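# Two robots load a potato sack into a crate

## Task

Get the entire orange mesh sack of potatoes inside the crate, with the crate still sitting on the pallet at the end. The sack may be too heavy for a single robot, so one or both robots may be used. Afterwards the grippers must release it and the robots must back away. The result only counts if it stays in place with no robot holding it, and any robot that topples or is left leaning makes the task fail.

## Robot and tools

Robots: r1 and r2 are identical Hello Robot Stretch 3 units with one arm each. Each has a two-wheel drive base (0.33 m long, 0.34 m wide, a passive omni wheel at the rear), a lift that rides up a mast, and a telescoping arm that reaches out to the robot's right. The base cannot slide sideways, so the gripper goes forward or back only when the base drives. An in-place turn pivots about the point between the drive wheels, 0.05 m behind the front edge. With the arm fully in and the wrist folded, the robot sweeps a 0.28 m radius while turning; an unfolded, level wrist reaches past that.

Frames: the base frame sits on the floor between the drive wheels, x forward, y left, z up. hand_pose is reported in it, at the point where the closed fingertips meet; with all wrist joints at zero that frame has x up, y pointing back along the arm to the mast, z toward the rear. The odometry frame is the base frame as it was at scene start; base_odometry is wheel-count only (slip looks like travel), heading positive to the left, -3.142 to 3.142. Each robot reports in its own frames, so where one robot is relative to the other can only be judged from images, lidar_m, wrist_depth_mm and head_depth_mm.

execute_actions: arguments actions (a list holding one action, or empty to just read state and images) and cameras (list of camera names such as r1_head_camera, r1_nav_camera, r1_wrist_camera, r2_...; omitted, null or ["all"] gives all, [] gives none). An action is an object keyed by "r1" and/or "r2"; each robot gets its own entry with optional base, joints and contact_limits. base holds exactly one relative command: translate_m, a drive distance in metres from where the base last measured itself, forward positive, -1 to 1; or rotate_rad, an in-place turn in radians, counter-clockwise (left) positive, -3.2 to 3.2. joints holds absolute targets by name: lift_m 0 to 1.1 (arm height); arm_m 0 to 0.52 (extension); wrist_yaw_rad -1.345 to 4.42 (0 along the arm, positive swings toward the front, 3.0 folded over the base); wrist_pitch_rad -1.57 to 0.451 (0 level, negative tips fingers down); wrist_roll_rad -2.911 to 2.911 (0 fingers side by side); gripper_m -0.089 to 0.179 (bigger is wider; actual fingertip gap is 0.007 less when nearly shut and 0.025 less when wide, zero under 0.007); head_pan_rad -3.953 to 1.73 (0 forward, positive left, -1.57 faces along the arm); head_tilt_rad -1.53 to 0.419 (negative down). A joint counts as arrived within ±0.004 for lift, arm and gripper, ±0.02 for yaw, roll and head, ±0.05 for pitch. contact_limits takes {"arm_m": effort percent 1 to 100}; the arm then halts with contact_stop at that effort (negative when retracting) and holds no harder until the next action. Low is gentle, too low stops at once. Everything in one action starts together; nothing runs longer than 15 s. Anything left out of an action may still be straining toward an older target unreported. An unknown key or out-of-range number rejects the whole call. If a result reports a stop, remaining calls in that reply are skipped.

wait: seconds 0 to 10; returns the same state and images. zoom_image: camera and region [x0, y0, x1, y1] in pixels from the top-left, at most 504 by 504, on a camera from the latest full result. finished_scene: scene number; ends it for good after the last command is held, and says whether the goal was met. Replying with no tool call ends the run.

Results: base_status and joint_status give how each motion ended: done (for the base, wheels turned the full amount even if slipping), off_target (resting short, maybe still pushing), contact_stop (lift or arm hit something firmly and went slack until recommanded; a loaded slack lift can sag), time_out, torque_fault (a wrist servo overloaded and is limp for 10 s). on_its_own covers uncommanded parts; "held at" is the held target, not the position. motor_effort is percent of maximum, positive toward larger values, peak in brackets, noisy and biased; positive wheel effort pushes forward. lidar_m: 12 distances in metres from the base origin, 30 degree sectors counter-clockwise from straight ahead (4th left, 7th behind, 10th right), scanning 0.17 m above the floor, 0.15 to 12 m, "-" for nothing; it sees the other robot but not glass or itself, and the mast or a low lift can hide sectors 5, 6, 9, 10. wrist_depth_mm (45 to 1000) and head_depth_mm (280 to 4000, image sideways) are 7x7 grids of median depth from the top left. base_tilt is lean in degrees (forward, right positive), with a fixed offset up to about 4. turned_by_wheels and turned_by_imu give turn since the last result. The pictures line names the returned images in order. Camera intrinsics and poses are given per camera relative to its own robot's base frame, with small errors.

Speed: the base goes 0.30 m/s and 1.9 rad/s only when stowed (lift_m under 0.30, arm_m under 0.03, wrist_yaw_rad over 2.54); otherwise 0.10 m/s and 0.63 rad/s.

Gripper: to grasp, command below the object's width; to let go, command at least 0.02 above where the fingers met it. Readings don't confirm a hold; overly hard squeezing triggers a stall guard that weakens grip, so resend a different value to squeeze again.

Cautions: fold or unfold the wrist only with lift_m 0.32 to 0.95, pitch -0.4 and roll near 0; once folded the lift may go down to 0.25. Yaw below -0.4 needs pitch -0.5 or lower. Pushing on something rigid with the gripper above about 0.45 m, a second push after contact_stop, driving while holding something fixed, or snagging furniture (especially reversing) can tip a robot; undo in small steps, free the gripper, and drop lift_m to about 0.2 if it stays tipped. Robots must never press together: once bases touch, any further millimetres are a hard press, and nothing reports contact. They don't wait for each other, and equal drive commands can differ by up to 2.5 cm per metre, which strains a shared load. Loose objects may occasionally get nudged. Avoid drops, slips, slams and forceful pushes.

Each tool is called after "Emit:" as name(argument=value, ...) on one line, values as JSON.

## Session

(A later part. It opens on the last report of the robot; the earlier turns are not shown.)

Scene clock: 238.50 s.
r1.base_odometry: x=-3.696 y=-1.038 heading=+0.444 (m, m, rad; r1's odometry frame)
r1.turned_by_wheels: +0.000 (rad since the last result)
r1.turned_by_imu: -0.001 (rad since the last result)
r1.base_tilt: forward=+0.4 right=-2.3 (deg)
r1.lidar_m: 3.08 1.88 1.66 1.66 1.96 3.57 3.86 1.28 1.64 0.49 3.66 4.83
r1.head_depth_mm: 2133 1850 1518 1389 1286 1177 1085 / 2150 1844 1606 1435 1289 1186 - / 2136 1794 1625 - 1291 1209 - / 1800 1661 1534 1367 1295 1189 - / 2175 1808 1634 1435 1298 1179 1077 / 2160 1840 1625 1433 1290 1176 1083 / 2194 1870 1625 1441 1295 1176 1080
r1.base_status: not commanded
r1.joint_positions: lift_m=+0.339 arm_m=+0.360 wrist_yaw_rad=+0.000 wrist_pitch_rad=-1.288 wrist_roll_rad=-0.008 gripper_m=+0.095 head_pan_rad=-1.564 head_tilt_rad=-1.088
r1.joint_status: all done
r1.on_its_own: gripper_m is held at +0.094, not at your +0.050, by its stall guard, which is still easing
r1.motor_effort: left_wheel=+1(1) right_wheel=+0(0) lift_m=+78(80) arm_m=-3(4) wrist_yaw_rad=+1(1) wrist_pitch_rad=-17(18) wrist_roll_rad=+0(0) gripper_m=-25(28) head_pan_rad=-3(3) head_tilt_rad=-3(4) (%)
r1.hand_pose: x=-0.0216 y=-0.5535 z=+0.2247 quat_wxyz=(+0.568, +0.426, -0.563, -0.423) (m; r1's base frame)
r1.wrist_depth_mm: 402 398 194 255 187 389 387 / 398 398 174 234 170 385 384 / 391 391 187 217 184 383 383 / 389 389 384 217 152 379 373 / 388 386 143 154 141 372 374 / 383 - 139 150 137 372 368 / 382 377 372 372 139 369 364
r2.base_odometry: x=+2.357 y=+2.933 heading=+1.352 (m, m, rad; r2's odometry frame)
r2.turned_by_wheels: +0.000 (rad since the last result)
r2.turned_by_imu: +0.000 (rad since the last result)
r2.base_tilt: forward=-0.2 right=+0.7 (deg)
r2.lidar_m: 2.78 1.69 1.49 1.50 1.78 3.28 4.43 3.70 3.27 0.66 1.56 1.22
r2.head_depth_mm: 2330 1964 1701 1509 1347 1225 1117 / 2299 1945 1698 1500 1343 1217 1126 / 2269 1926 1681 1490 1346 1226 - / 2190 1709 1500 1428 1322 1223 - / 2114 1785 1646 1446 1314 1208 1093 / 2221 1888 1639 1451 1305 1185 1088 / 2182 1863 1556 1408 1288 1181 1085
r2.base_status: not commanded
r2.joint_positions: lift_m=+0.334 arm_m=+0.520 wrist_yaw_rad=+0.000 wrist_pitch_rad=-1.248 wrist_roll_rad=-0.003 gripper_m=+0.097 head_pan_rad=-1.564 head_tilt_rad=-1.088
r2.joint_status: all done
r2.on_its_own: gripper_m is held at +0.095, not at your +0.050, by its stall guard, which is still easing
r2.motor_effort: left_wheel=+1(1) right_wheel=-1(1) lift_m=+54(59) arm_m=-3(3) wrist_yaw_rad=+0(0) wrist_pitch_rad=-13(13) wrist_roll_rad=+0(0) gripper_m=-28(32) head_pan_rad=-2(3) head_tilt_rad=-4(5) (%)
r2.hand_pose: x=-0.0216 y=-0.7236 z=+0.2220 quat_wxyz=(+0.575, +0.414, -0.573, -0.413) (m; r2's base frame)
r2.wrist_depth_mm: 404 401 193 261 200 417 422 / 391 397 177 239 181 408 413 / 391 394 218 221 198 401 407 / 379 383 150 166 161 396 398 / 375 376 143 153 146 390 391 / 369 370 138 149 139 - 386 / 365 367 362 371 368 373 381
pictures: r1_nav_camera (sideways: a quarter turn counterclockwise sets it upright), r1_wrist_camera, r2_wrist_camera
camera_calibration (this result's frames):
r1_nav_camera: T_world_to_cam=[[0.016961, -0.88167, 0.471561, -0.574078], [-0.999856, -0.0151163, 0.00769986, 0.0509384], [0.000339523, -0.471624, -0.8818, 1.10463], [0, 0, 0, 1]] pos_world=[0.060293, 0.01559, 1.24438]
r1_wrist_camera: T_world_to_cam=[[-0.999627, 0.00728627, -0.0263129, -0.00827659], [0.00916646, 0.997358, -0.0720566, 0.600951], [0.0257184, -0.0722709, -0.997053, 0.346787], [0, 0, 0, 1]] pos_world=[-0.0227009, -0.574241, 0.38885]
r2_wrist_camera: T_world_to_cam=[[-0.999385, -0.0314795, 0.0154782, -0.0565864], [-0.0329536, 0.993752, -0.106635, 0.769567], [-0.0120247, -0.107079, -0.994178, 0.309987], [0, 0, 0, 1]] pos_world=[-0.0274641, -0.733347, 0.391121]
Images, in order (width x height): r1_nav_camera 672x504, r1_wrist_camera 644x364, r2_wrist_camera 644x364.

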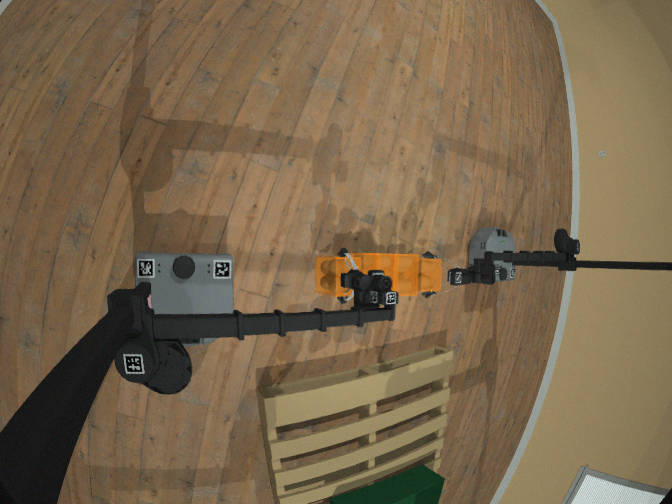

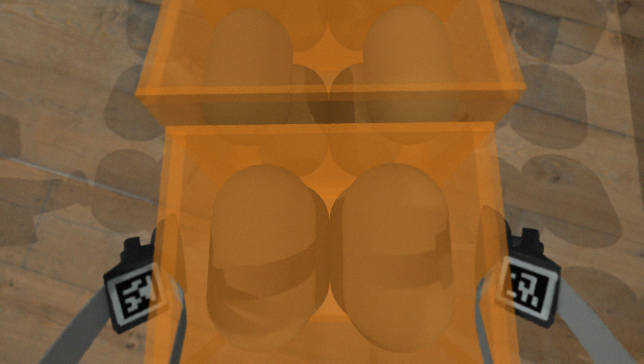

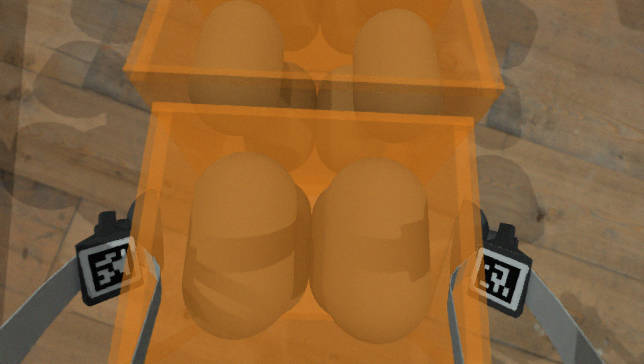

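Emit:
execute_actions(actions=[{"r1":{"joints":{"lift_m":0.63,"gripper_m":0.09}},"r2":{"joints":{"lift_m":0.625,"gripper_m":0.09}}}], cameras=["r1_wrist_camera"])

Emit:
execute_actions(actions=[{"r1":{"joints":{"arm_m":0.5}},"r2":{"joints":{"arm_m":0.38}}}], cameras=[])

Emit:
execute_actions(actions=[{"r1":{"base":{"translate_m":-0.5},"joints":{"head_pan_rad":-1.9,"head_tilt_rad":-0.9}},"r2":{"base":{"translate_m":0.5},"joints":{"head_pan_rad":-1.2,"head_tilt_rad":-0.9}}}])

Scene clock: 255.57 s.
r1.base_odometry: x=-3.696 y=-1.038 heading=+0.444 (m, m, rad; r1's odometry frame)
r1.turned_by_wheels: +0.000 (rad since the last result)
r1.turned_by_imu: -0.001 (rad since the last result)
r1.base_tilt: forward=+0.4 right=-2.3 (deg)
r1.lidar_m: 3.10 1.88 1.65 1.65 1.96 3.58 3.86 1.28 1.63 1.63 3.67 4.82
r1.head_depth_mm: 2140 1851 1513 1393 1303 1177 1091 / 2166 1839 1620 - - - - / 2109 1855 - 1401 1289 1204 - / 965 1687 1065 1391 1283 1202 - / 2164 1811 1622 1437 1291 1181 1076 / 2168 1853 1620 1435 1297 1183 1080 / 2180 1848 1620 1438 1302 1174 1077
r1.base_status: not commanded
r1.joint_positions: lift_m=+0.629 arm_m=+0.360 wrist_yaw_rad=+0.000 wrist_pitch_rad=-1.288 wrist_roll_rad=-0.008 gripper_m=+0.104 head_pan_rad=-1.564 head_tilt_rad=-1.088
r1.joint_status: gripper_m off_target (ended at +0.104, target +0.090); the others done
r1.on_its_own: gripper_m is held at +0.103, not at your +0.090, by its stall guard, which is still easing
r1.motor_effort: left_wheel=+1(1) right_wheel=+0(0) lift_m=+78(81) arm_m=-4(3) wrist_yaw_rad=+0(1) wrist_pitch_rad=-18(18) wrist_roll_rad=+0(0) gripper_m=-21(84) head_pan_rad=-3(3) head_tilt_rad=-4(4) (%)
r1.hand_pose: x=-0.0216 y=-0.5537 z=+0.5148 quat_wxyz=(+0.568, +0.426, -0.563, -0.423) (m; r1's base frame)
r1.wrist_depth_mm: 701 699 198 257 188 673 554 / 693 691 175 236 171 664 545 / 687 671 186 217 183 666 546 / 677 675 666 218 152 661 536 / 673 676 143 153 141 649 531 / 671 - 139 150 136 - 527 / 669 658 641 650 139 645 546
r2.base_odometry: x=+2.357 y=+2.933 heading=+1.352 (m, m, rad; r2's odometry frame)
r2.turned_by_wheels: +0.000 (rad since the last result)
r2.turned_by_imu: +0.000 (rad since the last result)
r2.base_tilt: forward=-0.2 right=+0.7 (deg)
r2.lidar_m: 2.79 1.69 1.50 1.50 1.78 3.27 4.43 3.68 3.26 1.64 1.56 1.23
r2.head_depth_mm: 2308 1948 1701 1509 1352 1223 1117 / 2292 1954 1697 1510 1351 - - / 2267 - 1675 1486 1334 1225 - / 1836 - 1047 1473 1323 1226 - / 2217 1773 1624 1473 1320 1209 1085 / 2204 1882 1642 1460 1311 1192 1087 / 2196 1862 1547 1399 1285 1179 1079
r2.base_status: not commanded
r2.joint_positions: lift_m=+0.624 arm_m=+0.520 wrist_yaw_rad=+0.000 wrist_pitch_rad=-1.247 wrist_roll_rad=-0.003 gripper_m=+0.105 head_pan_rad=-1.564 head_tilt_rad=-1.088
r2.joint_status: gripper_m off_target (ended at +0.105, target +0.090); the others done
r2.on_its_own: gripper_m is held at +0.104, not at your +0.090, by its stall guard, which is still easing
r2.motor_effort: left_wheel=+2(1) right_wheel=-1(1) lift_m=+54(57) arm_m=-3(3) wrist_yaw_rad=+1(1) wrist_pitch_rad=-13(14) wrist_roll_rad=+0(0) gripper_m=-24(100) head_pan_rad=-3(4) head_tilt_rad=-4(5) (%)
r2.hand_pose: x=-0.0216 y=-0.7240 z=+0.5121 quat_wxyz=(+0.575, +0.413, -0.573, -0.413) (m; r2's base frame)
r2.wrist_depth_mm: 579 702 195 264 203 730 745 / 564 678 177 239 181 719 725 / 552 704 218 225 196 710 707 / 552 666 151 167 161 687 694 / 534 666 143 153 146 693 700 / 528 661 139 149 140 - 668 / 631 635 641 639 650 668 671
pictures: r1_wrist_camera
camera_calibration (this result's frames):
r1_wrist_camera: T_world_to_cam=[[-0.999627, 0.00726718, -0.0263189, -0.000650901], [0.00916684, 0.997305, -0.0727929, 0.622386], [0.025719, -0.073007, -0.997, 0.635522], [0, 0, 0, 1]] pos_world=[-0.0227009, -0.574306, 0.678903]
Images, in order (width x height): r1_wrist_camera 644x364.

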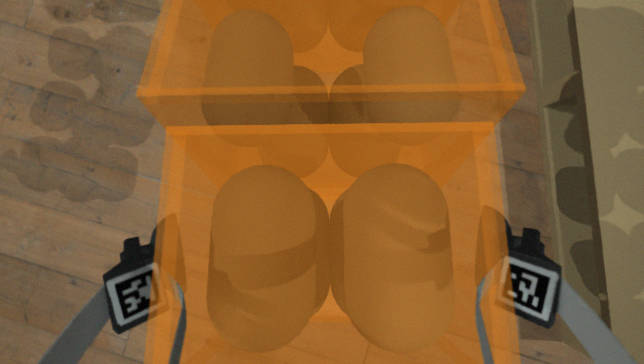

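Scene clock: 257.87 s.
r1.base_odometry: x=-3.696 y=-1.038 heading=+0.444 (m, m, rad; r1's odometry frame)
r1.turned_by_wheels: +0.000 (rad since the last result)
r1.turned_by_imu: +0.000 (rad since the last result)
r1.base_tilt: forward=+0.4 right=-2.3 (deg)
r1.lidar_m: 3.09 1.87 1.65 1.66 1.96 3.57 3.86 1.28 1.63 1.63 3.66 4.84
r1.head_depth_mm: 2162 1837 1520 1402 1289 1185 1089 / 2145 1860 1645 - - - - / 2093 - 1551 1451 1291 1208 - / 1796 1181 1090 1443 1291 1194 - / 2164 1813 1620 1442 1292 1183 1075 / 2180 1850 1643 1436 1285 1177 1072 / 2172 1840 1617 1435 1291 1181 1079
r1.base_status: not commanded
r1.joint_positions: lift_m=+0.629 arm_m=+0.500 wrist_yaw_rad=+0.000 wrist_pitch_rad=-1.287 wrist_roll_rad=-0.008 gripper_m=+0.107 head_pan_rad=-1.564 head_tilt_rad=-1.088
r1.joint_status: all done
r1.on_its_own: gripper_m is held at +0.106, not at your +0.090, by its stall guard, which is not easing now
r1.motor_effort: left_wheel=+1(1) right_wheel=+0(0) lift_m=+78(78) arm_m=-3(3) wrist_yaw_rad=+1(1) wrist_pitch_rad=-18(18) wrist_roll_rad=+0(0) gripper_m=-20(21) head_pan_rad=-3(2) head_tilt_rad=-5(4) (%)
r1.hand_pose: x=-0.0216 y=-0.6938 z=+0.5148 quat_wxyz=(+0.568, +0.426, -0.563, -0.423) (m; r1's base frame)
r1.wrist_depth_mm: 703 690 194 255 188 676 551 / 692 690 175 235 170 682 549 / 689 679 187 217 183 662 545 / 683 674 666 218 153 659 536 / 678 670 143 154 141 649 526 / 657 - 139 150 136 - 524 / 664 655 646 648 139 642 568
r2.base_odometry: x=+2.357 y=+2.933 heading=+1.352 (m, m, rad; r2's odometry frame)
r2.turned_by_wheels: +0.000 (rad since the last result)
r2.turned_by_imu: +0.000 (rad since the last result)
r2.base_tilt: forward=-0.3 right=+0.8 (deg)
r2.lidar_m: 2.79 1.69 1.50 1.50 1.78 3.30 4.44 3.69 3.26 1.64 1.56 1.22
r2.head_depth_mm: 2321 1963 1698 1499 1348 1216 1119 / 2294 1949 1699 1494 1358 - - / 2264 1969 - 1474 1337 1228 - / 979 1441 - 1421 1325 1222 - / 2190 1772 1624 1451 1314 1207 1090 / 2224 1881 1640 1456 1307 1189 1088 / 2195 1871 1545 1399 1287 1181 1085
r2.base_status: not commanded
r2.joint_positions: lift_m=+0.624 arm_m=+0.381 wrist_yaw_rad=+0.000 wrist_pitch_rad=-1.247 wrist_roll_rad=-0.003 gripper_m=+0.108 head_pan_rad=-1.564 head_tilt_rad=-1.088
r2.joint_status: all done
r2.on_its_own: gripper_m is held at +0.107, not at your +0.090, by its stall guard, which is not easing now
r2.motor_effort: left_wheel=+1(2) right_wheel=-1(1) lift_m=+54(54) arm_m=-7(8) wrist_yaw_rad=+1(1) wrist_pitch_rad=-13(14) wrist_roll_rad=+0(0) gripper_m=-23(25) head_pan_rad=-3(3) head_tilt_rad=-4(4) (%)
r2.hand_pose: x=-0.0216 y=-0.5843 z=+0.5121 quat_wxyz=(+0.575, +0.413, -0.573, -0.413) (m; r2's base frame)
r2.wrist_depth_mm: 567 703 196 267 223 730 726 / 567 690 178 240 182 728 723 / 556 684 217 225 196 698 708 / 549 667 151 168 163 697 687 / 540 665 144 155 146 696 691 / 538 644 138 150 141 - 685 / 627 640 624 634 652 662 666
pictures: none
No camera images: the call's "cameras" was empty. Leave "cameras" out to get every camera's image.

Scene clock: 263.93 s.
r1.base_odometry: x=-4.147 y=-1.253 heading=+0.444 (m, m, rad; r1's odometry frame)
r1.turned_by_wheels: +0.000 (rad since the last result)
r1.turned_by_imu: +0.003 (rad since the last result)
r1.base_tilt: forward=+0.4 right=-2.3 (deg)
r1.lidar_m: 3.31 2.03 1.80 1.81 2.14 3.38 3.37 0.86 0.93 1.63 3.48 5.28
r1.head_depth_mm: 2584 2432 1675 1376 1291 1185 1096 / 2623 2432 1629 1465 1311 1171 - / 2593 2469 1954 1519 1348 - - / 2596 2433 1971 1591 1371 1111 1090 / 2570 2466 2122 1384 1290 1173 1089 / 2591 2395 1224 1050 1401 1233 1096 / 2463 2196 1809 1643 1413 1235 1095
r1.base_status: done
r1.joint_positions: lift_m=+0.629 arm_m=+0.500 wrist_yaw_rad=-0.001 wrist_pitch_rad=-1.286 wrist_roll_rad=-0.007 gripper_m=+0.107 head_pan_rad=-1.893 head_tilt_rad=-0.902
r1.joint_status: all done
r1.on_its_own: gripper_m is held at +0.106, not at your +0.090, by its stall guard, which is not easing now
r1.motor_effort: left_wheel=-1(3) right_wheel=+2(8) lift_m=+78(78) arm_m=-3(3) wrist_yaw_rad=+1(0) wrist_pitch_rad=-18(19) wrist_roll_rad=-1(1) gripper_m=-20(20) head_pan_rad=-4(27) head_tilt_rad=+1(14) (%)
r1.hand_pose: x=-0.0217 y=-0.6941 z=+0.5148 quat_wxyz=(+0.568, +0.425, -0.564, -0.423) (m; r1's base frame)
r1.wrist_depth_mm: 706 694 195 257 187 557 557 / 693 687 174 234 171 554 546 / 693 679 186 218 183 548 540 / 682 680 666 217 152 542 547 / 667 670 143 154 141 532 532 / 670 - 139 150 136 - 622 / 653 661 642 527 139 569 570
r2.base_odometry: x=+2.465 y=+3.422 heading=+1.353 (m, m, rad; r2's odometry frame)
r2.turned_by_wheels: +0.000 (rad since the last result)
r2.turned_by_imu: -0.003 (rad since the last result)
r2.base_tilt: forward=-0.3 right=+0.7 (deg)
r2.lidar_m: 2.52 1.52 1.35 1.35 1.60 2.93 4.92 3.84 3.43 1.64 0.87 0.80
r2.head_depth_mm: 1403 1008 1922 - 1469 - - / 3215 2616 1835 1108 1001 1271 1130 / 3360 2601 2069 1620 1290 1150 1125 / 3461 2562 2050 1568 1366 1196 1116 / 3408 2521 2017 1560 1356 1194 1116 / 3369 2532 1665 1465 1343 1196 1113 / 3322 2501 1684 1457 1284 1213 1104
r2.base_status: done
r2.joint_positions: lift_m=+0.624 arm_m=+0.381 wrist_yaw_rad=+0.000 wrist_pitch_rad=-1.246 wrist_roll_rad=-0.003 gripper_m=+0.108 head_pan_rad=-1.207 head_tilt_rad=-0.902
r2.joint_status: all done
r2.on_its_own: gripper_m is held at +0.107, not at your +0.090, by its stall guard, which is not easing now
r2.motor_effort: left_wheel=+1(4) right_wheel=-1(5) lift_m=+54(54) arm_m=-7(7) wrist_yaw_rad=+1(1) wrist_pitch_rad=-14(14) wrist_roll_rad=+0(0) gripper_m=-23(23) head_pan_rad=+3(27) head_tilt_rad=+1(16) (%)
r2.hand_pose: x=-0.0216 y=-0.5846 z=+0.5122 quat_wxyz=(+0.575, +0.413, -0.573, -0.412) (m; r2's base frame)
r2.wrist_depth_mm: 614 596 197 267 221 713 754 / 571 572 177 241 182 717 702 / 613 560 218 224 196 703 716 / 599 571 150 168 162 706 701 / 648 588 144 153 146 685 686 / 627 619 138 150 140 - 683 / 524 537 530 534 640 650 665
pictures: r1_head_camera (sideways: a quarter turn clockwise sets it upright), r1_nav_camera (sideways: a quarter turn counterclockwise sets it upright), r1_wrist_camera, r2_head_camera (sideways: a quarter turn clockwise sets it upright), r2_nav_camera (sideways: a quarter turn counterclockwise sets it upright), r2_wrist_camera
camera_calibration (this result's frames):
r1_head_camera: T_world_to_cam=[[0.236919, 0.727765, -0.643605, 0.855281], [0.953849, -0.300052, 0.011836, -0.023339], [-0.184501, -0.616706, -0.765266, 0.951337], [0, 0, 0, 1]] pos_world=[-0.00484775, -0.0427513, 1.27877]
r1_nav_camera: T_world_to_cam=[[-0.236427, -0.743193, 0.625912, -0.773612], [-0.950659, 0.310104, 0.00911497, 0.048794], [-0.200872, -0.592874, -0.779841, 0.973313], [0, 0, 0, 1]] pos_world=[0.0589944, -0.0130229, 1.2428]
r1_wrist_camera: T_world_to_cam=[[-0.999607, 0.00876251, -0.0266251, 0.00154125], [0.0107219, 0.997173, -0.0743656, 0.763134], [0.0258982, -0.0746218, -0.996876, 0.62417], [0, 0, 0, 1]] pos_world=[-0.0228065, -0.714414, 0.679012]
r2_head_camera: T_world_to_cam=[[-0.297009, 0.705652, -0.643305, 0.86627], [0.933953, 0.354934, -0.0418656, 0.0529871], [0.198789, -0.613252, -0.764464, 0.952673], [0, 0, 0, 1]] pos_world=[0.0184218, -0.0458635, 1.28778]
r2_nav_camera: T_world_to_cam=[[0.285924, -0.753113, 0.592509, -0.73171], [-0.922417, -0.383823, -0.0427341, 0.116261], [0.259602, -0.534322, -0.804429, 1.00078], [0, 0, 0, 1]] pos_world=[0.0566494, 0.0283039, 1.24357]
r2_wrist_camera: T_world_to_cam=[[-0.999384, -0.0314716, 0.0155416, -0.0567279], [-0.0329768, 0.993535, -0.10863, 0.663268], [-0.0120224, -0.109076, -0.993961, 0.612027], [0, 0, 0, 1]] pos_world=[-0.0274625, -0.594008, 0.681263]
Images, in order (width x height): r1_head_camera 896x504, r1_nav_camera 672x504, r1_wrist_camera 644x364, r2_head_camera 896x504, r2_nav_camera 672x504, r2_wrist_camera 644x364.

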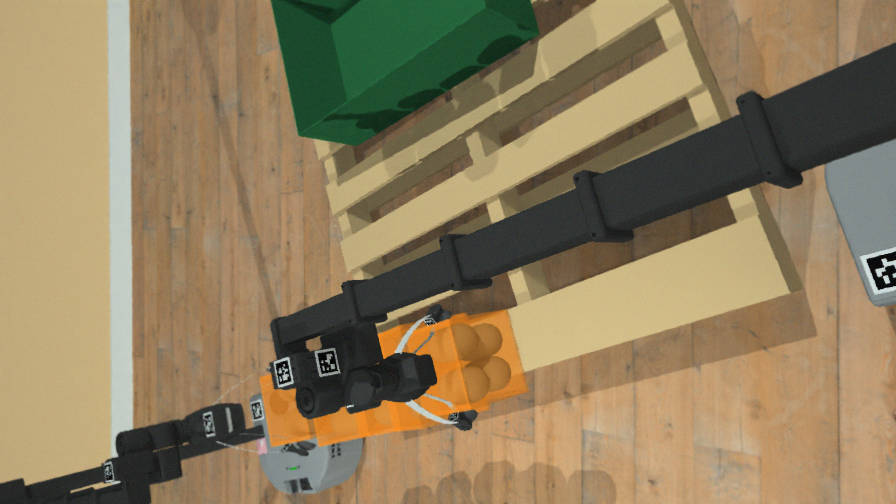

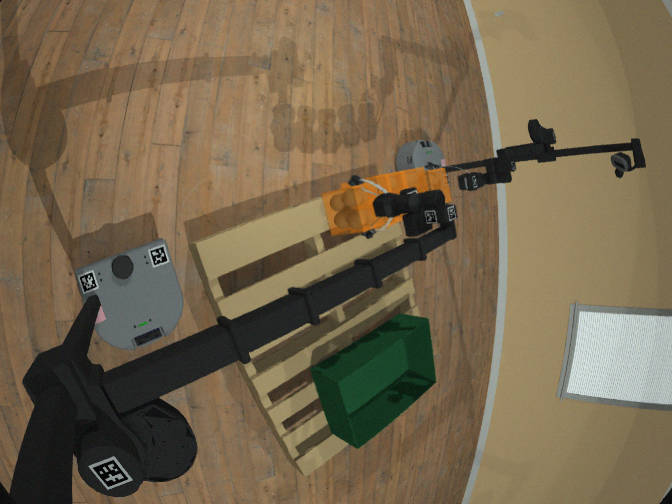

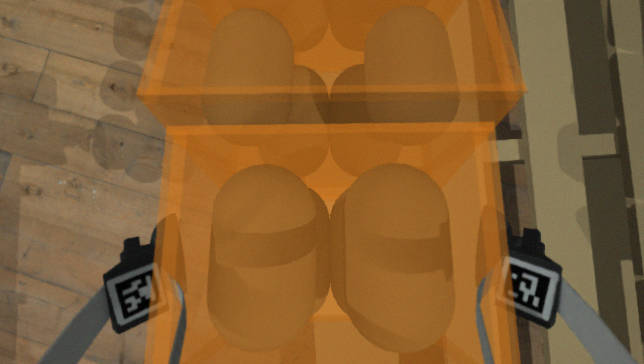

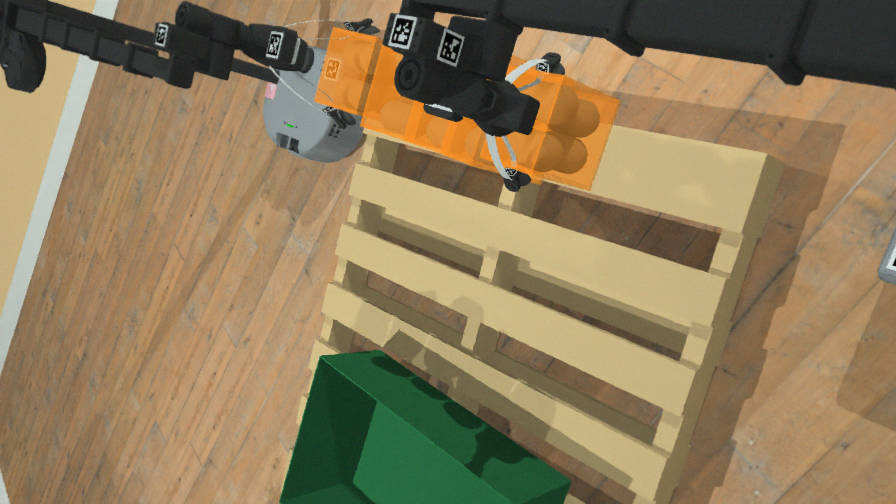

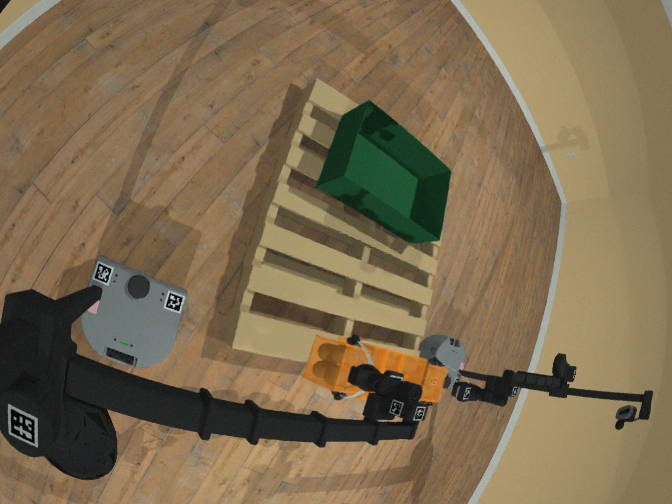

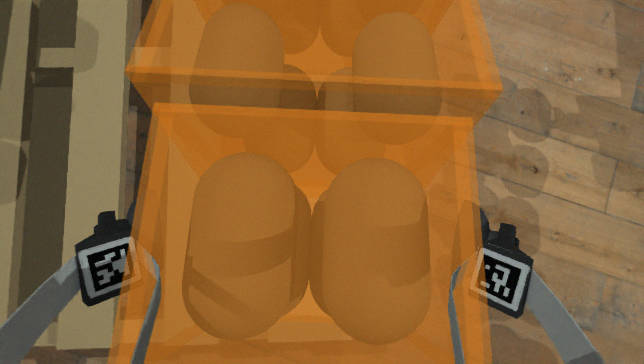

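Emit:
execute_actions(actions=[{"r1":{"base":{"translate_m":-0.6},"joints":{"arm_m":0.445,"head_pan_rad":-1.57,"head_tilt_rad":-1.0}},"r2":{"base":{"translate_m":0.6},"joints":{"arm_m":0.435,"head_pan_rad":-1.57,"head_tilt_rad":-1.0}}}])

Scene clock: 290.17 s.
r1.base_odometry: x=-4.689 y=-1.511 heading=+0.444 (m, m, rad; r1's odometry frame)
r1.turned_by_wheels: +0.000 (rad since the last result)
r1.turned_by_imu: +0.002 (rad since the last result)
r1.base_tilt: forward=+0.4 right=-2.3 (deg)
r1.lidar_m: 3.63 2.24 1.98 1.99 2.36 2.83 2.84 3.11 0.58 0.56 3.28 5.84
r1.head_depth_mm: 2402 2107 1498 1320 1199 1151 1098 / 2444 2147 1497 1401 - 1152 - / 2484 2118 - 1322 1210 1147 - / 998 1793 1157 1310 1253 1145 1106 / 2520 2129 1715 1417 1261 1141 1079 / 2645 2135 1711 1411 1260 1145 1081 / 2650 2131 1700 1422 1290 1162 1081
r1.base_status: done
r1.joint_positions: lift_m=+0.629 arm_m=+0.446 wrist_yaw_rad=-0.001 wrist_pitch_rad=-1.291 wrist_roll_rad=-0.006 gripper_m=+0.107 head_pan_rad=-1.577 head_tilt_rad=-0.987
r1.joint_status: all done
r1.on_its_own: gripper_m is held at +0.106, not at your +0.090, by its stall guard, which is not easing now
r1.motor_effort: left_wheel=-1(5) right_wheel=+3(6) lift_m=+78(78) arm_m=-8(9) wrist_yaw_rad=+2(2) wrist_pitch_rad=-17(18) wrist_roll_rad=-1(1) gripper_m=-20(20) head_pan_rad=+2(26) head_tilt_rad=-4(12) (%)
r1.hand_pose: x=-0.0217 y=-0.6384 z=+0.5146 quat_wxyz=(+0.566, +0.426, -0.563, -0.425) (m; r1's base frame)
r1.wrist_depth_mm: 578 572 196 256 188 550 498 / 573 583 175 236 172 546 502 / 561 569 185 217 183 535 500 / 563 559 549 218 153 536 499 / 559 550 143 154 141 536 501 / 549 - 139 150 136 - 430 / 544 536 533 531 139 526 541
r2.base_odometry: x=+2.595 y=+4.007 heading=+1.353 (m, m, rad; r2's odometry frame)
r2.turned_by_wheels: +0.000 (rad since the last result)
r2.turned_by_imu: -0.005 (rad since the last result)
r2.base_tilt: forward=-0.3 right=+0.6 (deg)
r2.lidar_m: 2.20 1.33 1.17 1.17 1.38 2.52 5.48 4.08 3.58 0.51 0.53 3.29
r2.head_depth_mm: 2873 2285 1805 1496 1335 1213 1122 / 2837 2255 1744 1473 1329 - - / 2808 2225 - 1479 1339 1196 - / 2506 1831 - 1343 1272 1188 1150 / 2548 1919 1485 1380 1190 1182 1113 / 2690 2171 1524 1400 1189 1171 1095 / 2676 2156 1528 1344 1185 1158 1091
r2.base_status: done
r2.joint_positions: lift_m=+0.624 arm_m=+0.435 wrist_yaw_rad=+0.000 wrist_pitch_rad=-1.248 wrist_roll_rad=-0.003 gripper_m=+0.108 head_pan_rad=-1.563 head_tilt_rad=-0.987
r2.joint_status: all done
r2.on_its_own: gripper_m is held at +0.107, not at your +0.090, by its stall guard, which is not easing now
r2.motor_effort: left_wheel=+2(5) right_wheel=-2(5) lift_m=+54(54) arm_m=-3(8) wrist_yaw_rad=+0(1) wrist_pitch_rad=-13(14) wrist_roll_rad=+0(0) gripper_m=-23(23) head_pan_rad=-3(29) head_tilt_rad=-5(14) (%)
r2.hand_pose: x=-0.0216 y=-0.6385 z=+0.5120 quat_wxyz=(+0.575, +0.414, -0.573, -0.413) (m; r2's base frame)
r2.wrist_depth_mm: 525 573 197 269 222 602 604 / 520 562 178 241 183 593 599 / 528 553 218 225 196 571 589 / 538 544 151 167 164 561 582 / 522 538 143 153 146 544 562 / 491 480 138 149 140 - 542 / 518 520 340 537 534 536 559
pictures: r1_head_camera (sideways: a quarter turn clockwise sets it upright), r1_nav_camera (sideways: a quarter turn counterclockwise sets it upright), r1_wrist_camera, r2_head_camera (sideways: a quarter turn clockwise sets it upright), r2_nav_camera (sideways: a quarter turn counterclockwise sets it upright), r2_wrist_camera
camera_calibration (this result's frames):
r1_head_camera: T_world_to_cam=[[-0.000679223, 0.817209, -0.576341, 0.769094], [0.99986, 0.0101884, 0.013268, -0.0254827], [0.0167148, -0.576252, -0.817101, 1.01751], [0, 0, 0, 1]] pos_world=[0.00899416, -0.0419111, 1.275]
r1_nav_camera: T_world_to_cam=[[0.00595131, -0.830166, 0.557484, -0.68594], [-0.999963, -0.00145915, 0.00850205, 0.0498936], [-0.00624466, -0.557514, -0.830144, 1.03753], [0, 0, 0, 1]] pos_world=[0.060453, 0.00906409, 1.24327]
r1_wrist_camera: T_world_to_cam=[[-0.999576, 0.0109436, -0.0269933, 0.00259955], [0.0128061, 0.997478, -0.0698185, 0.705461], [0.0261612, -0.0701346, -0.997194, 0.631144], [0, 0, 0, 1]] pos_world=[-0.0229472, -0.659445, 0.678697]
r2_head_camera: T_world_to_cam=[[-0.0328426, 0.816837, -0.575933, 0.776879], [0.99907, 0.0107253, -0.0417605, 0.0524485], [-0.0279345, -0.576769, -0.81643, 1.02162], [0, 0, 0, 1]] pos_world=[0.00165356, -0.0459071, 1.2837]
r2_nav_camera: T_world_to_cam=[[0.00587658, -0.852995, 0.521885, -0.637996], [-0.998382, -0.0345186, -0.0451769, 0.1199], [0.0565504, -0.520776, -0.851819, 1.06363], [0, 0, 0, 1]] pos_world=[0.0633066, 0.0138422, 1.24439]
r2_wrist_camera: T_world_to_cam=[[-0.999384, -0.0315142, 0.0154668, -0.0584103], [-0.0329823, 0.993792, -0.106255, 0.71574], [-0.0120222, -0.1067, -0.994219, 0.607659], [0, 0, 0, 1]] pos_world=[-0.0274621, -0.6483, 0.6811]
Images, in order (width x height): r1_head_camera 896x504, r1_nav_camera 672x504, r1_wrist_camera 644x364, r2_head_camera 896x504, r2_nav_camera 672x504, r2_wrist_camera 644x364.

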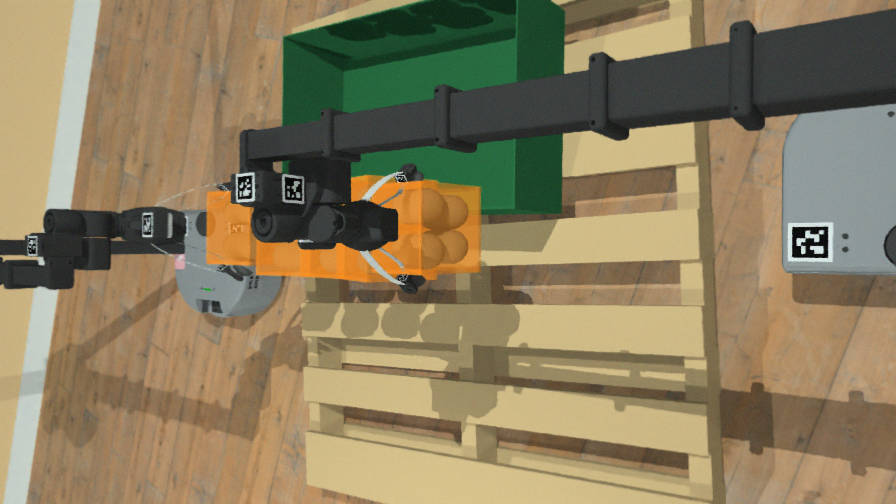

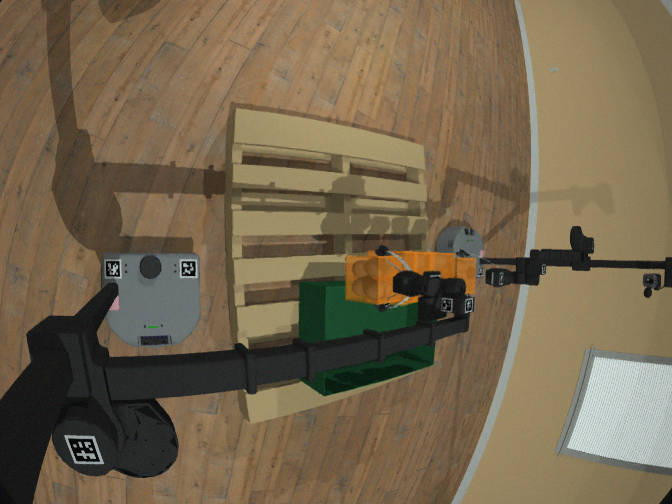

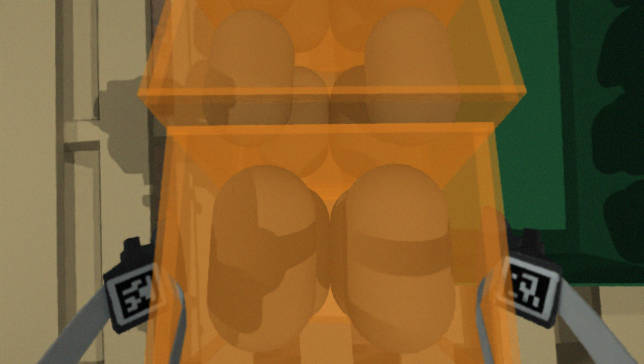

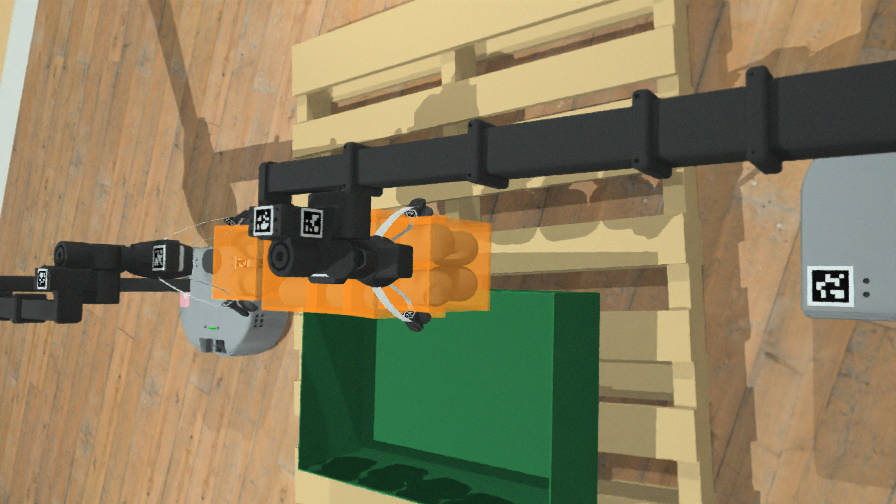

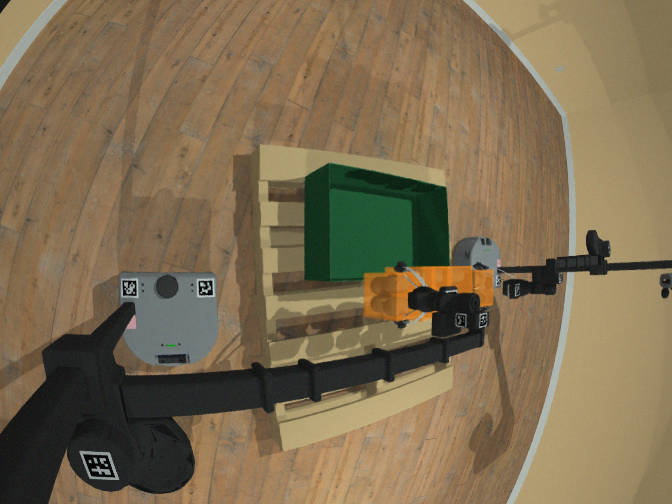

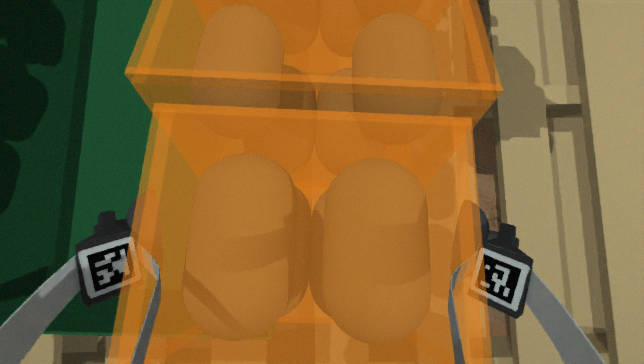

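Emit:
execute_actions(actions=[{"r1":{"base":{"translate_m":-0.22},"joints":{"arm_m":0.47}},"r2":{"base":{"translate_m":0.22},"joints":{"arm_m":0.41}}}], cameras=["r1_wrist_camera","r2_wrist_camera","r1_head_camera","r2_head_camera"])

Scene clock: 301.87 s.
r1.base_odometry: x=-4.888 y=-1.605 heading=+0.444 (m, m, rad; r1's odometry frame)
r1.turned_by_wheels: +0.000 (rad since the last result)
r1.turned_by_imu: +0.000 (rad since the last result)
r1.base_tilt: forward=+0.4 right=-2.3 (deg)
r1.lidar_m: 3.75 2.31 2.05 2.05 2.44 2.63 2.63 3.05 0.57 0.55 0.58 5.86
r1.head_depth_mm: 2337 2098 1783 1528 1298 1171 1096 / 2374 2132 1754 1413 - 1181 - / 2439 2124 1528 1335 1175 1167 - / 1005 1802 1144 1299 1193 1144 1111 / 2536 2126 1580 1383 1244 1145 1076 / 2619 2112 1717 1445 1291 1148 1085 / 2640 2160 1698 1428 1284 1148 1086
r1.base_status: done
r1.joint_positions: lift_m=+0.629 arm_m=+0.470 wrist_yaw_rad=-0.002 wrist_pitch_rad=-1.294 wrist_roll_rad=-0.005 gripper_m=+0.107 head_pan_rad=-1.577 head_tilt_rad=-0.987
r1.joint_status: all done
r1.on_its_own: gripper_m is held at +0.106, not at your +0.090, by its stall guard, which is not easing now
r1.motor_effort: left_wheel=-2(5) right_wheel=+4(6) lift_m=+78(78) arm_m=-3(7) wrist_yaw_rad=+2(2) wrist_pitch_rad=-16(17) wrist_roll_rad=-2(2) gripper_m=-20(20) head_pan_rad=+3(3) head_tilt_rad=-3(4) (%)
r1.hand_pose: x=-0.0217 y=-0.6620 z=+0.5145 quat_wxyz=(+0.565, +0.427, -0.563, -0.426) (m; r1's base frame)
r1.wrist_depth_mm: 640 571 197 254 189 452 666 / 630 576 175 235 172 451 667 / 579 564 186 218 183 453 651 / 620 561 390 218 153 451 664 / 617 549 143 154 141 492 647 / 665 - 139 150 136 - 632 / 541 650 535 528 138 521 635
r2.base_odometry: x=+2.643 y=+4.222 heading=+1.353 (m, m, rad; r2's odometry frame)
r2.turned_by_wheels: +0.000 (rad since the last result)
r2.turned_by_imu: -0.002 (rad since the last result)
r2.base_tilt: forward=-0.3 right=+0.7 (deg)
r2.lidar_m: 2.09 1.25 1.10 1.11 1.31 2.38 5.67 4.17 0.53 0.51 0.53 3.09
r2.head_depth_mm: 2871 2291 1777 1499 1312 1194 1126 / 2844 2253 1762 1511 1397 - - / 2808 2247 1882 1400 1201 1193 - / 2588 1831 - 998 1202 1189 1143 / 2443 1914 1529 1368 1201 1163 1114 / 2708 2174 1633 1378 1194 1152 1093 / 2662 2155 1800 1551 1335 1175 1089
r2.base_status: done
r2.joint_positions: lift_m=+0.624 arm_m=+0.411 wrist_yaw_rad=+0.000 wrist_pitch_rad=-1.251 wrist_roll_rad=-0.003 gripper_m=+0.108 head_pan_rad=-1.563 head_tilt_rad=-0.987
r2.joint_status: all done
r2.on_its_own: gripper_m is held at +0.107, not at your +0.090, by its stall guard, which is not easing now
r2.motor_effort: left_wheel=+1(4) right_wheel=-1(4) lift_m=+54(54) arm_m=-7(6) wrist_yaw_rad=+1(1) wrist_pitch_rad=-12(13) wrist_roll_rad=+0(0) gripper_m=-23(23) head_pan_rad=-3(3) head_tilt_rad=-4(4) (%)
r2.hand_pose: x=-0.0216 y=-0.6132 z=+0.5118 quat_wxyz=(+0.574, +0.415, -0.572, -0.414) (m; r2's base frame)
r2.wrist_depth_mm: 693 479 197 266 222 602 610 / 681 494 178 242 184 585 583 / 674 459 219 224 195 582 573 / 673 468 151 167 163 567 569 / 658 492 144 153 146 569 570 / 645 389 139 149 140 - 559 / 628 527 524 548 538 541 564
pictures: r1_head_camera (sideways: a quarter turn clockwise sets it upright), r1_wrist_camera, r2_head_camera (sideways: a quarter turn clockwise sets it upright), r2_wrist_camera
camera_calibration (this result's frames):
r1_head_camera: T_world_to_cam=[[-0.000708868, 0.817236, -0.576303, 0.769044], [0.99986, 0.0102242, 0.0132688, -0.0254837], [0.016736, -0.576213, -0.817128, 1.01754], [0, 0, 0, 1]] pos_world=[0.0089957, -0.0419097, 1.275]
r1_wrist_camera: T_world_to_cam=[[-0.999556, 0.012188, -0.0271824, 0.00375951], [0.0139738, 0.997688, -0.0665064, 0.727535], [0.026309, -0.0668567, -0.997416, 0.631614], [0, 0, 0, 1]] pos_world=[-0.0230257, -0.683671, 0.678469]
r2_head_camera: T_world_to_cam=[[-0.0328145, 0.816845, -0.575923, 0.776866], [0.99907, 0.0106914, -0.0417605, 0.0524484], [-0.0279545, -0.576758, -0.816437, 1.02163], [0, 0, 0, 1]] pos_world=[0.00165198, -0.0459067, 1.2837]
r2_wrist_camera: T_world_to_cam=[[-0.999384, -0.0315596, 0.0153726, -0.0575911], [-0.0329819, 0.994102, -0.103309, 0.689303], [-0.0120215, -0.103752, -0.994531, 0.61215], [0, 0, 0, 1]] pos_world=[-0.0274621, -0.623544, 0.680899]
Images, in order (width x height): r1_head_camera 896x504, r1_wrist_camera 644x364, r2_head_camera 896x504, r2_wrist_camera 644x364.

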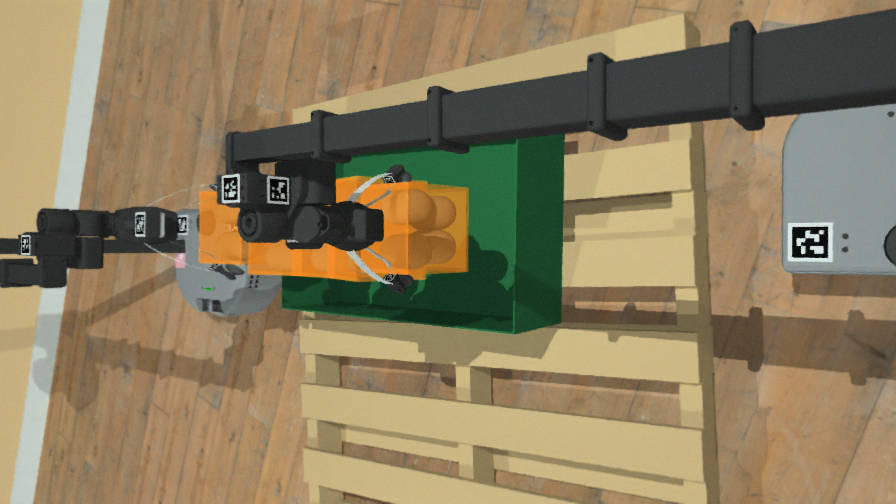

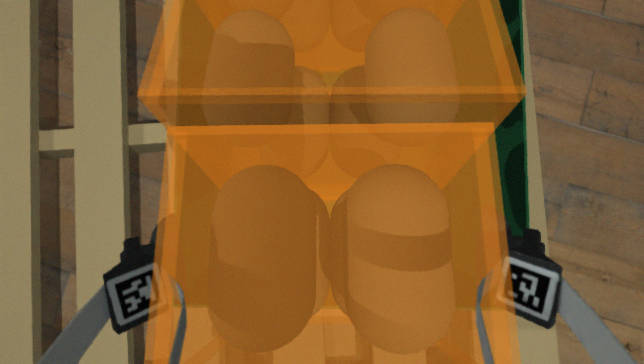

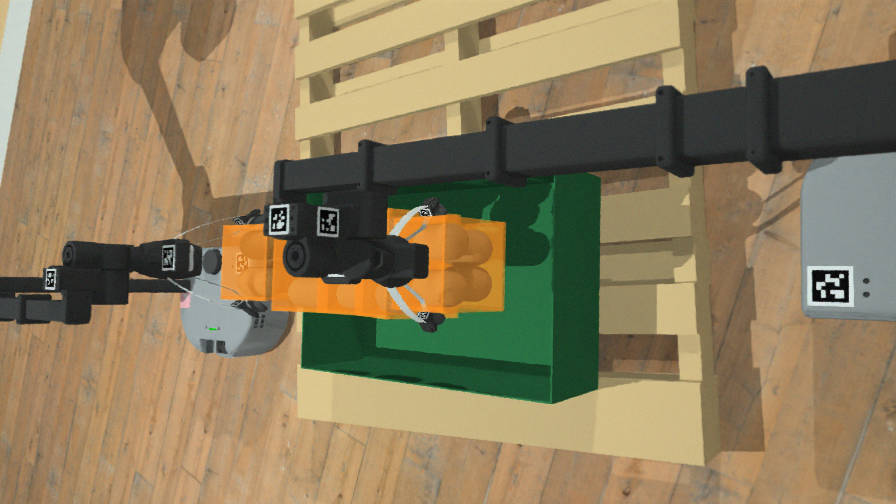

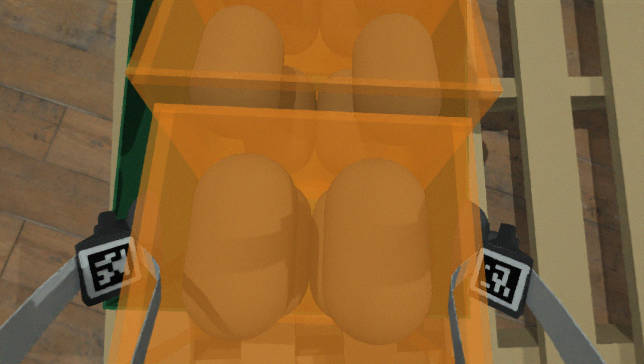

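Emit:
execute_actions(actions=[{"r1":{"joints":{"lift_m":0.5}},"r2":{"joints":{"lift_m":0.495}}}], cameras=["r1_wrist_camera","r2_wrist_camera","r1_head_camera","r2_head_camera"])

Scene clock: 315.23 s.
r1.base_odometry: x=-4.888 y=-1.605 heading=+0.444 (m, m, rad; r1's odometry frame)
r1.turned_by_wheels: +0.000 (rad since the last result)
r1.turned_by_imu: -0.001 (rad since the last result)
r1.base_tilt: forward=+0.5 right=-2.3 (deg)
r1.lidar_m: 3.73 2.30 2.05 2.05 2.45 2.63 2.63 3.02 0.57 0.56 0.58 5.87
r1.head_depth_mm: 2322 2090 1785 1533 1277 1158 1082 / 2382 2137 1668 1362 1208 1136 - / 2467 2111 1440 1304 1196 1167 - / 1642 1170 1326 1250 1192 1146 1114 / 2528 2108 1560 1380 1237 1151 1083 / 2568 2138 1707 1455 1287 1147 1082 / 2637 2103 1705 1426 1285 1160 1080
r1.base_status: not commanded
r1.joint_positions: lift_m=+0.500 arm_m=+0.470 wrist_yaw_rad=-0.002 wrist_pitch_rad=-1.294 wrist_roll_rad=-0.005 gripper_m=+0.107 head_pan_rad=-1.577 head_tilt_rad=-0.987
r1.joint_status: all done
r1.on_its_own: gripper_m is held at +0.106, not at your +0.090, by its stall guard, which is not easing now
r1.motor_effort: left_wheel=-2(1) right_wheel=+4(4) lift_m=+45(72) arm_m=-3(3) wrist_yaw_rad=+2(3) wrist_pitch_rad=-16(16) wrist_roll_rad=-2(2) gripper_m=-20(20) head_pan_rad=+3(3) head_tilt_rad=-4(4) (%)
r1.hand_pose: x=-0.0217 y=-0.6621 z=+0.3855 quat_wxyz=(+0.565, +0.427, -0.563, -0.426) (m; r1's base frame)
r1.wrist_depth_mm: 439 282 196 254 189 384 266 / 435 283 175 235 172 383 266 / 432 283 186 217 183 383 252 / 430 282 392 219 153 384 253 / 423 265 143 153 141 360 252 / 418 - 139 149 137 - 241 / 416 246 232 247 138 266 232
r2.base_odometry: x=+2.643 y=+4.222 heading=+1.353 (m, m, rad; r2's odometry frame)
r2.turned_by_wheels: +0.000 (rad since the last result)
r2.turned_by_imu: +0.000 (rad since the last result)
r2.base_tilt: forward=-0.2 right=+0.7 (deg)
r2.lidar_m: 2.09 1.26 1.10 1.11 1.31 2.37 5.69 4.17 0.53 0.51 0.53 3.09
r2.head_depth_mm: 2875 2289 1767 1496 1313 1197 1121 / 2839 2242 1762 1480 1329 1183 1114 / 2785 2230 1741 1463 1203 1176 - / 2687 1777 1442 1038 1199 1187 1148 / 2537 1865 1525 1386 1193 1166 1112 / 2706 2167 1636 1381 1191 1155 1094 / 2683 2146 1797 1554 1336 1174 1087
r2.base_status: not commanded
r2.joint_positions: lift_m=+0.495 arm_m=+0.411 wrist_yaw_rad=+0.000 wrist_pitch_rad=-1.251 wrist_roll_rad=-0.003 gripper_m=+0.108 head_pan_rad=-1.563 head_tilt_rad=-0.987
r2.joint_status: all done
r2.on_its_own: gripper_m is held at +0.107, not at your +0.090, by its stall guard, which is not easing now
r2.motor_effort: left_wheel=+2(1) right_wheel=-1(2) lift_m=+36(51) arm_m=-7(7) wrist_yaw_rad=+0(0) wrist_pitch_rad=-12(12) wrist_roll_rad=+0(0) gripper_m=-23(23) head_pan_rad=-4(3) head_tilt_rad=-3(5) (%)
r2.hand_pose: x=-0.0216 y=-0.6132 z=+0.3826 quat_wxyz=(+0.574, +0.415, -0.572, -0.414) (m; r2's base frame)
r2.wrist_depth_mm: 269 381 197 266 221 297 457 / 271 387 178 241 183 296 461 / 268 393 219 224 196 294 451 / 274 392 150 168 164 292 432 / 276 412 144 154 146 254 432 / - 383 138 149 140 - 441 / 246 262 230 254 241 269 421
pictures: r1_head_camera (sideways: a quarter turn clockwise sets it upright), r1_wrist_camera, r2_head_camera (sideways: a quarter turn clockwise sets it upright), r2_wrist_camera
camera_calibration (this result's frames):
r1_head_camera: T_world_to_cam=[[-0.000708832, 0.817242, -0.576295, 0.769033], [0.99986, 0.0102241, 0.013269, -0.0254839], [0.0167361, -0.576204, -0.817134, 1.01755], [0, 0, 0, 1]] pos_world=[0.0089957, -0.0419095, 1.275]
r1_wrist_camera: T_world_to_cam=[[-0.999556, 0.0121864, -0.0271823, 0.000253492], [0.0139736, 0.997685, -0.0665587, 0.718991], [0.0263083, -0.066909, -0.997412, 0.502966], [0, 0, 0, 1]] pos_world=[-0.0230257, -0.683676, 0.549527]
r2_head_camera: T_world_to_cam=[[-0.0328145, 0.816848, -0.575919, 0.776861], [0.99907, 0.0106916, -0.0417605, 0.0524484], [-0.0279545, -0.576754, -0.81644, 1.02163], [0, 0, 0, 1]] pos_world=[0.00165198, -0.0459066, 1.2837]
r2_wrist_camera: T_world_to_cam=[[-0.999384, -0.0315591, 0.0153713, -0.0556027], [-0.0329807, 0.994107, -0.103262, 0.675913], [-0.0120219, -0.103705, -0.994535, 0.483634], [0, 0, 0, 1]] pos_world=[-0.0274622, -0.623529, 0.551641]
Images, in order (width x height): r1_head_camera 896x504, r1_wrist_camera 644x364, r2_head_camera 896x504, r2_wrist_camera 644x364.

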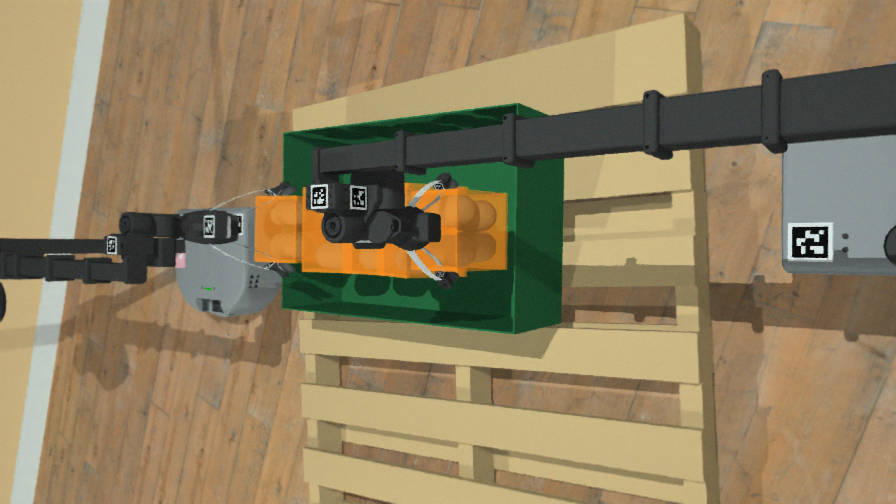

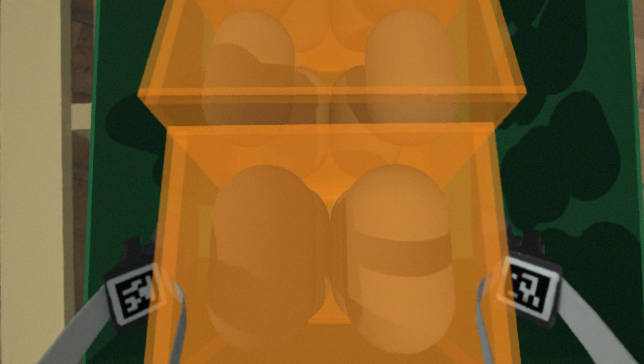

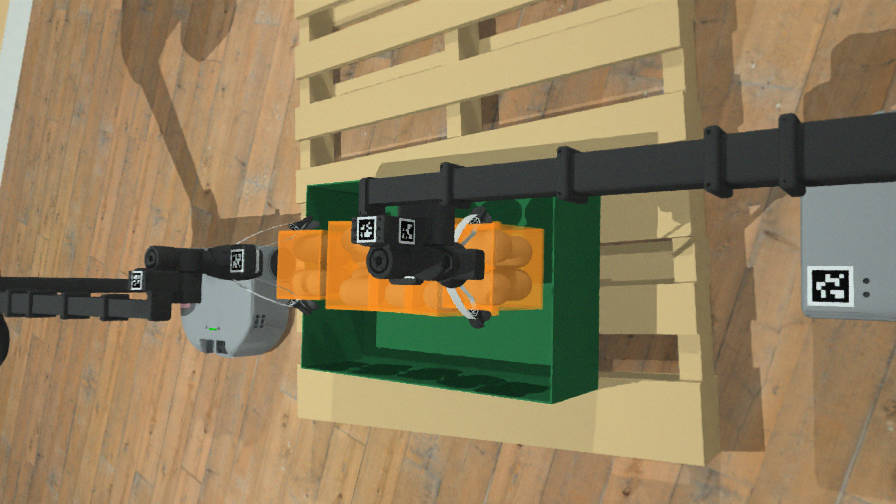

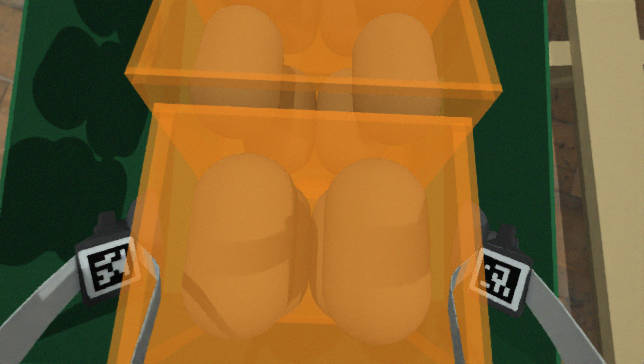

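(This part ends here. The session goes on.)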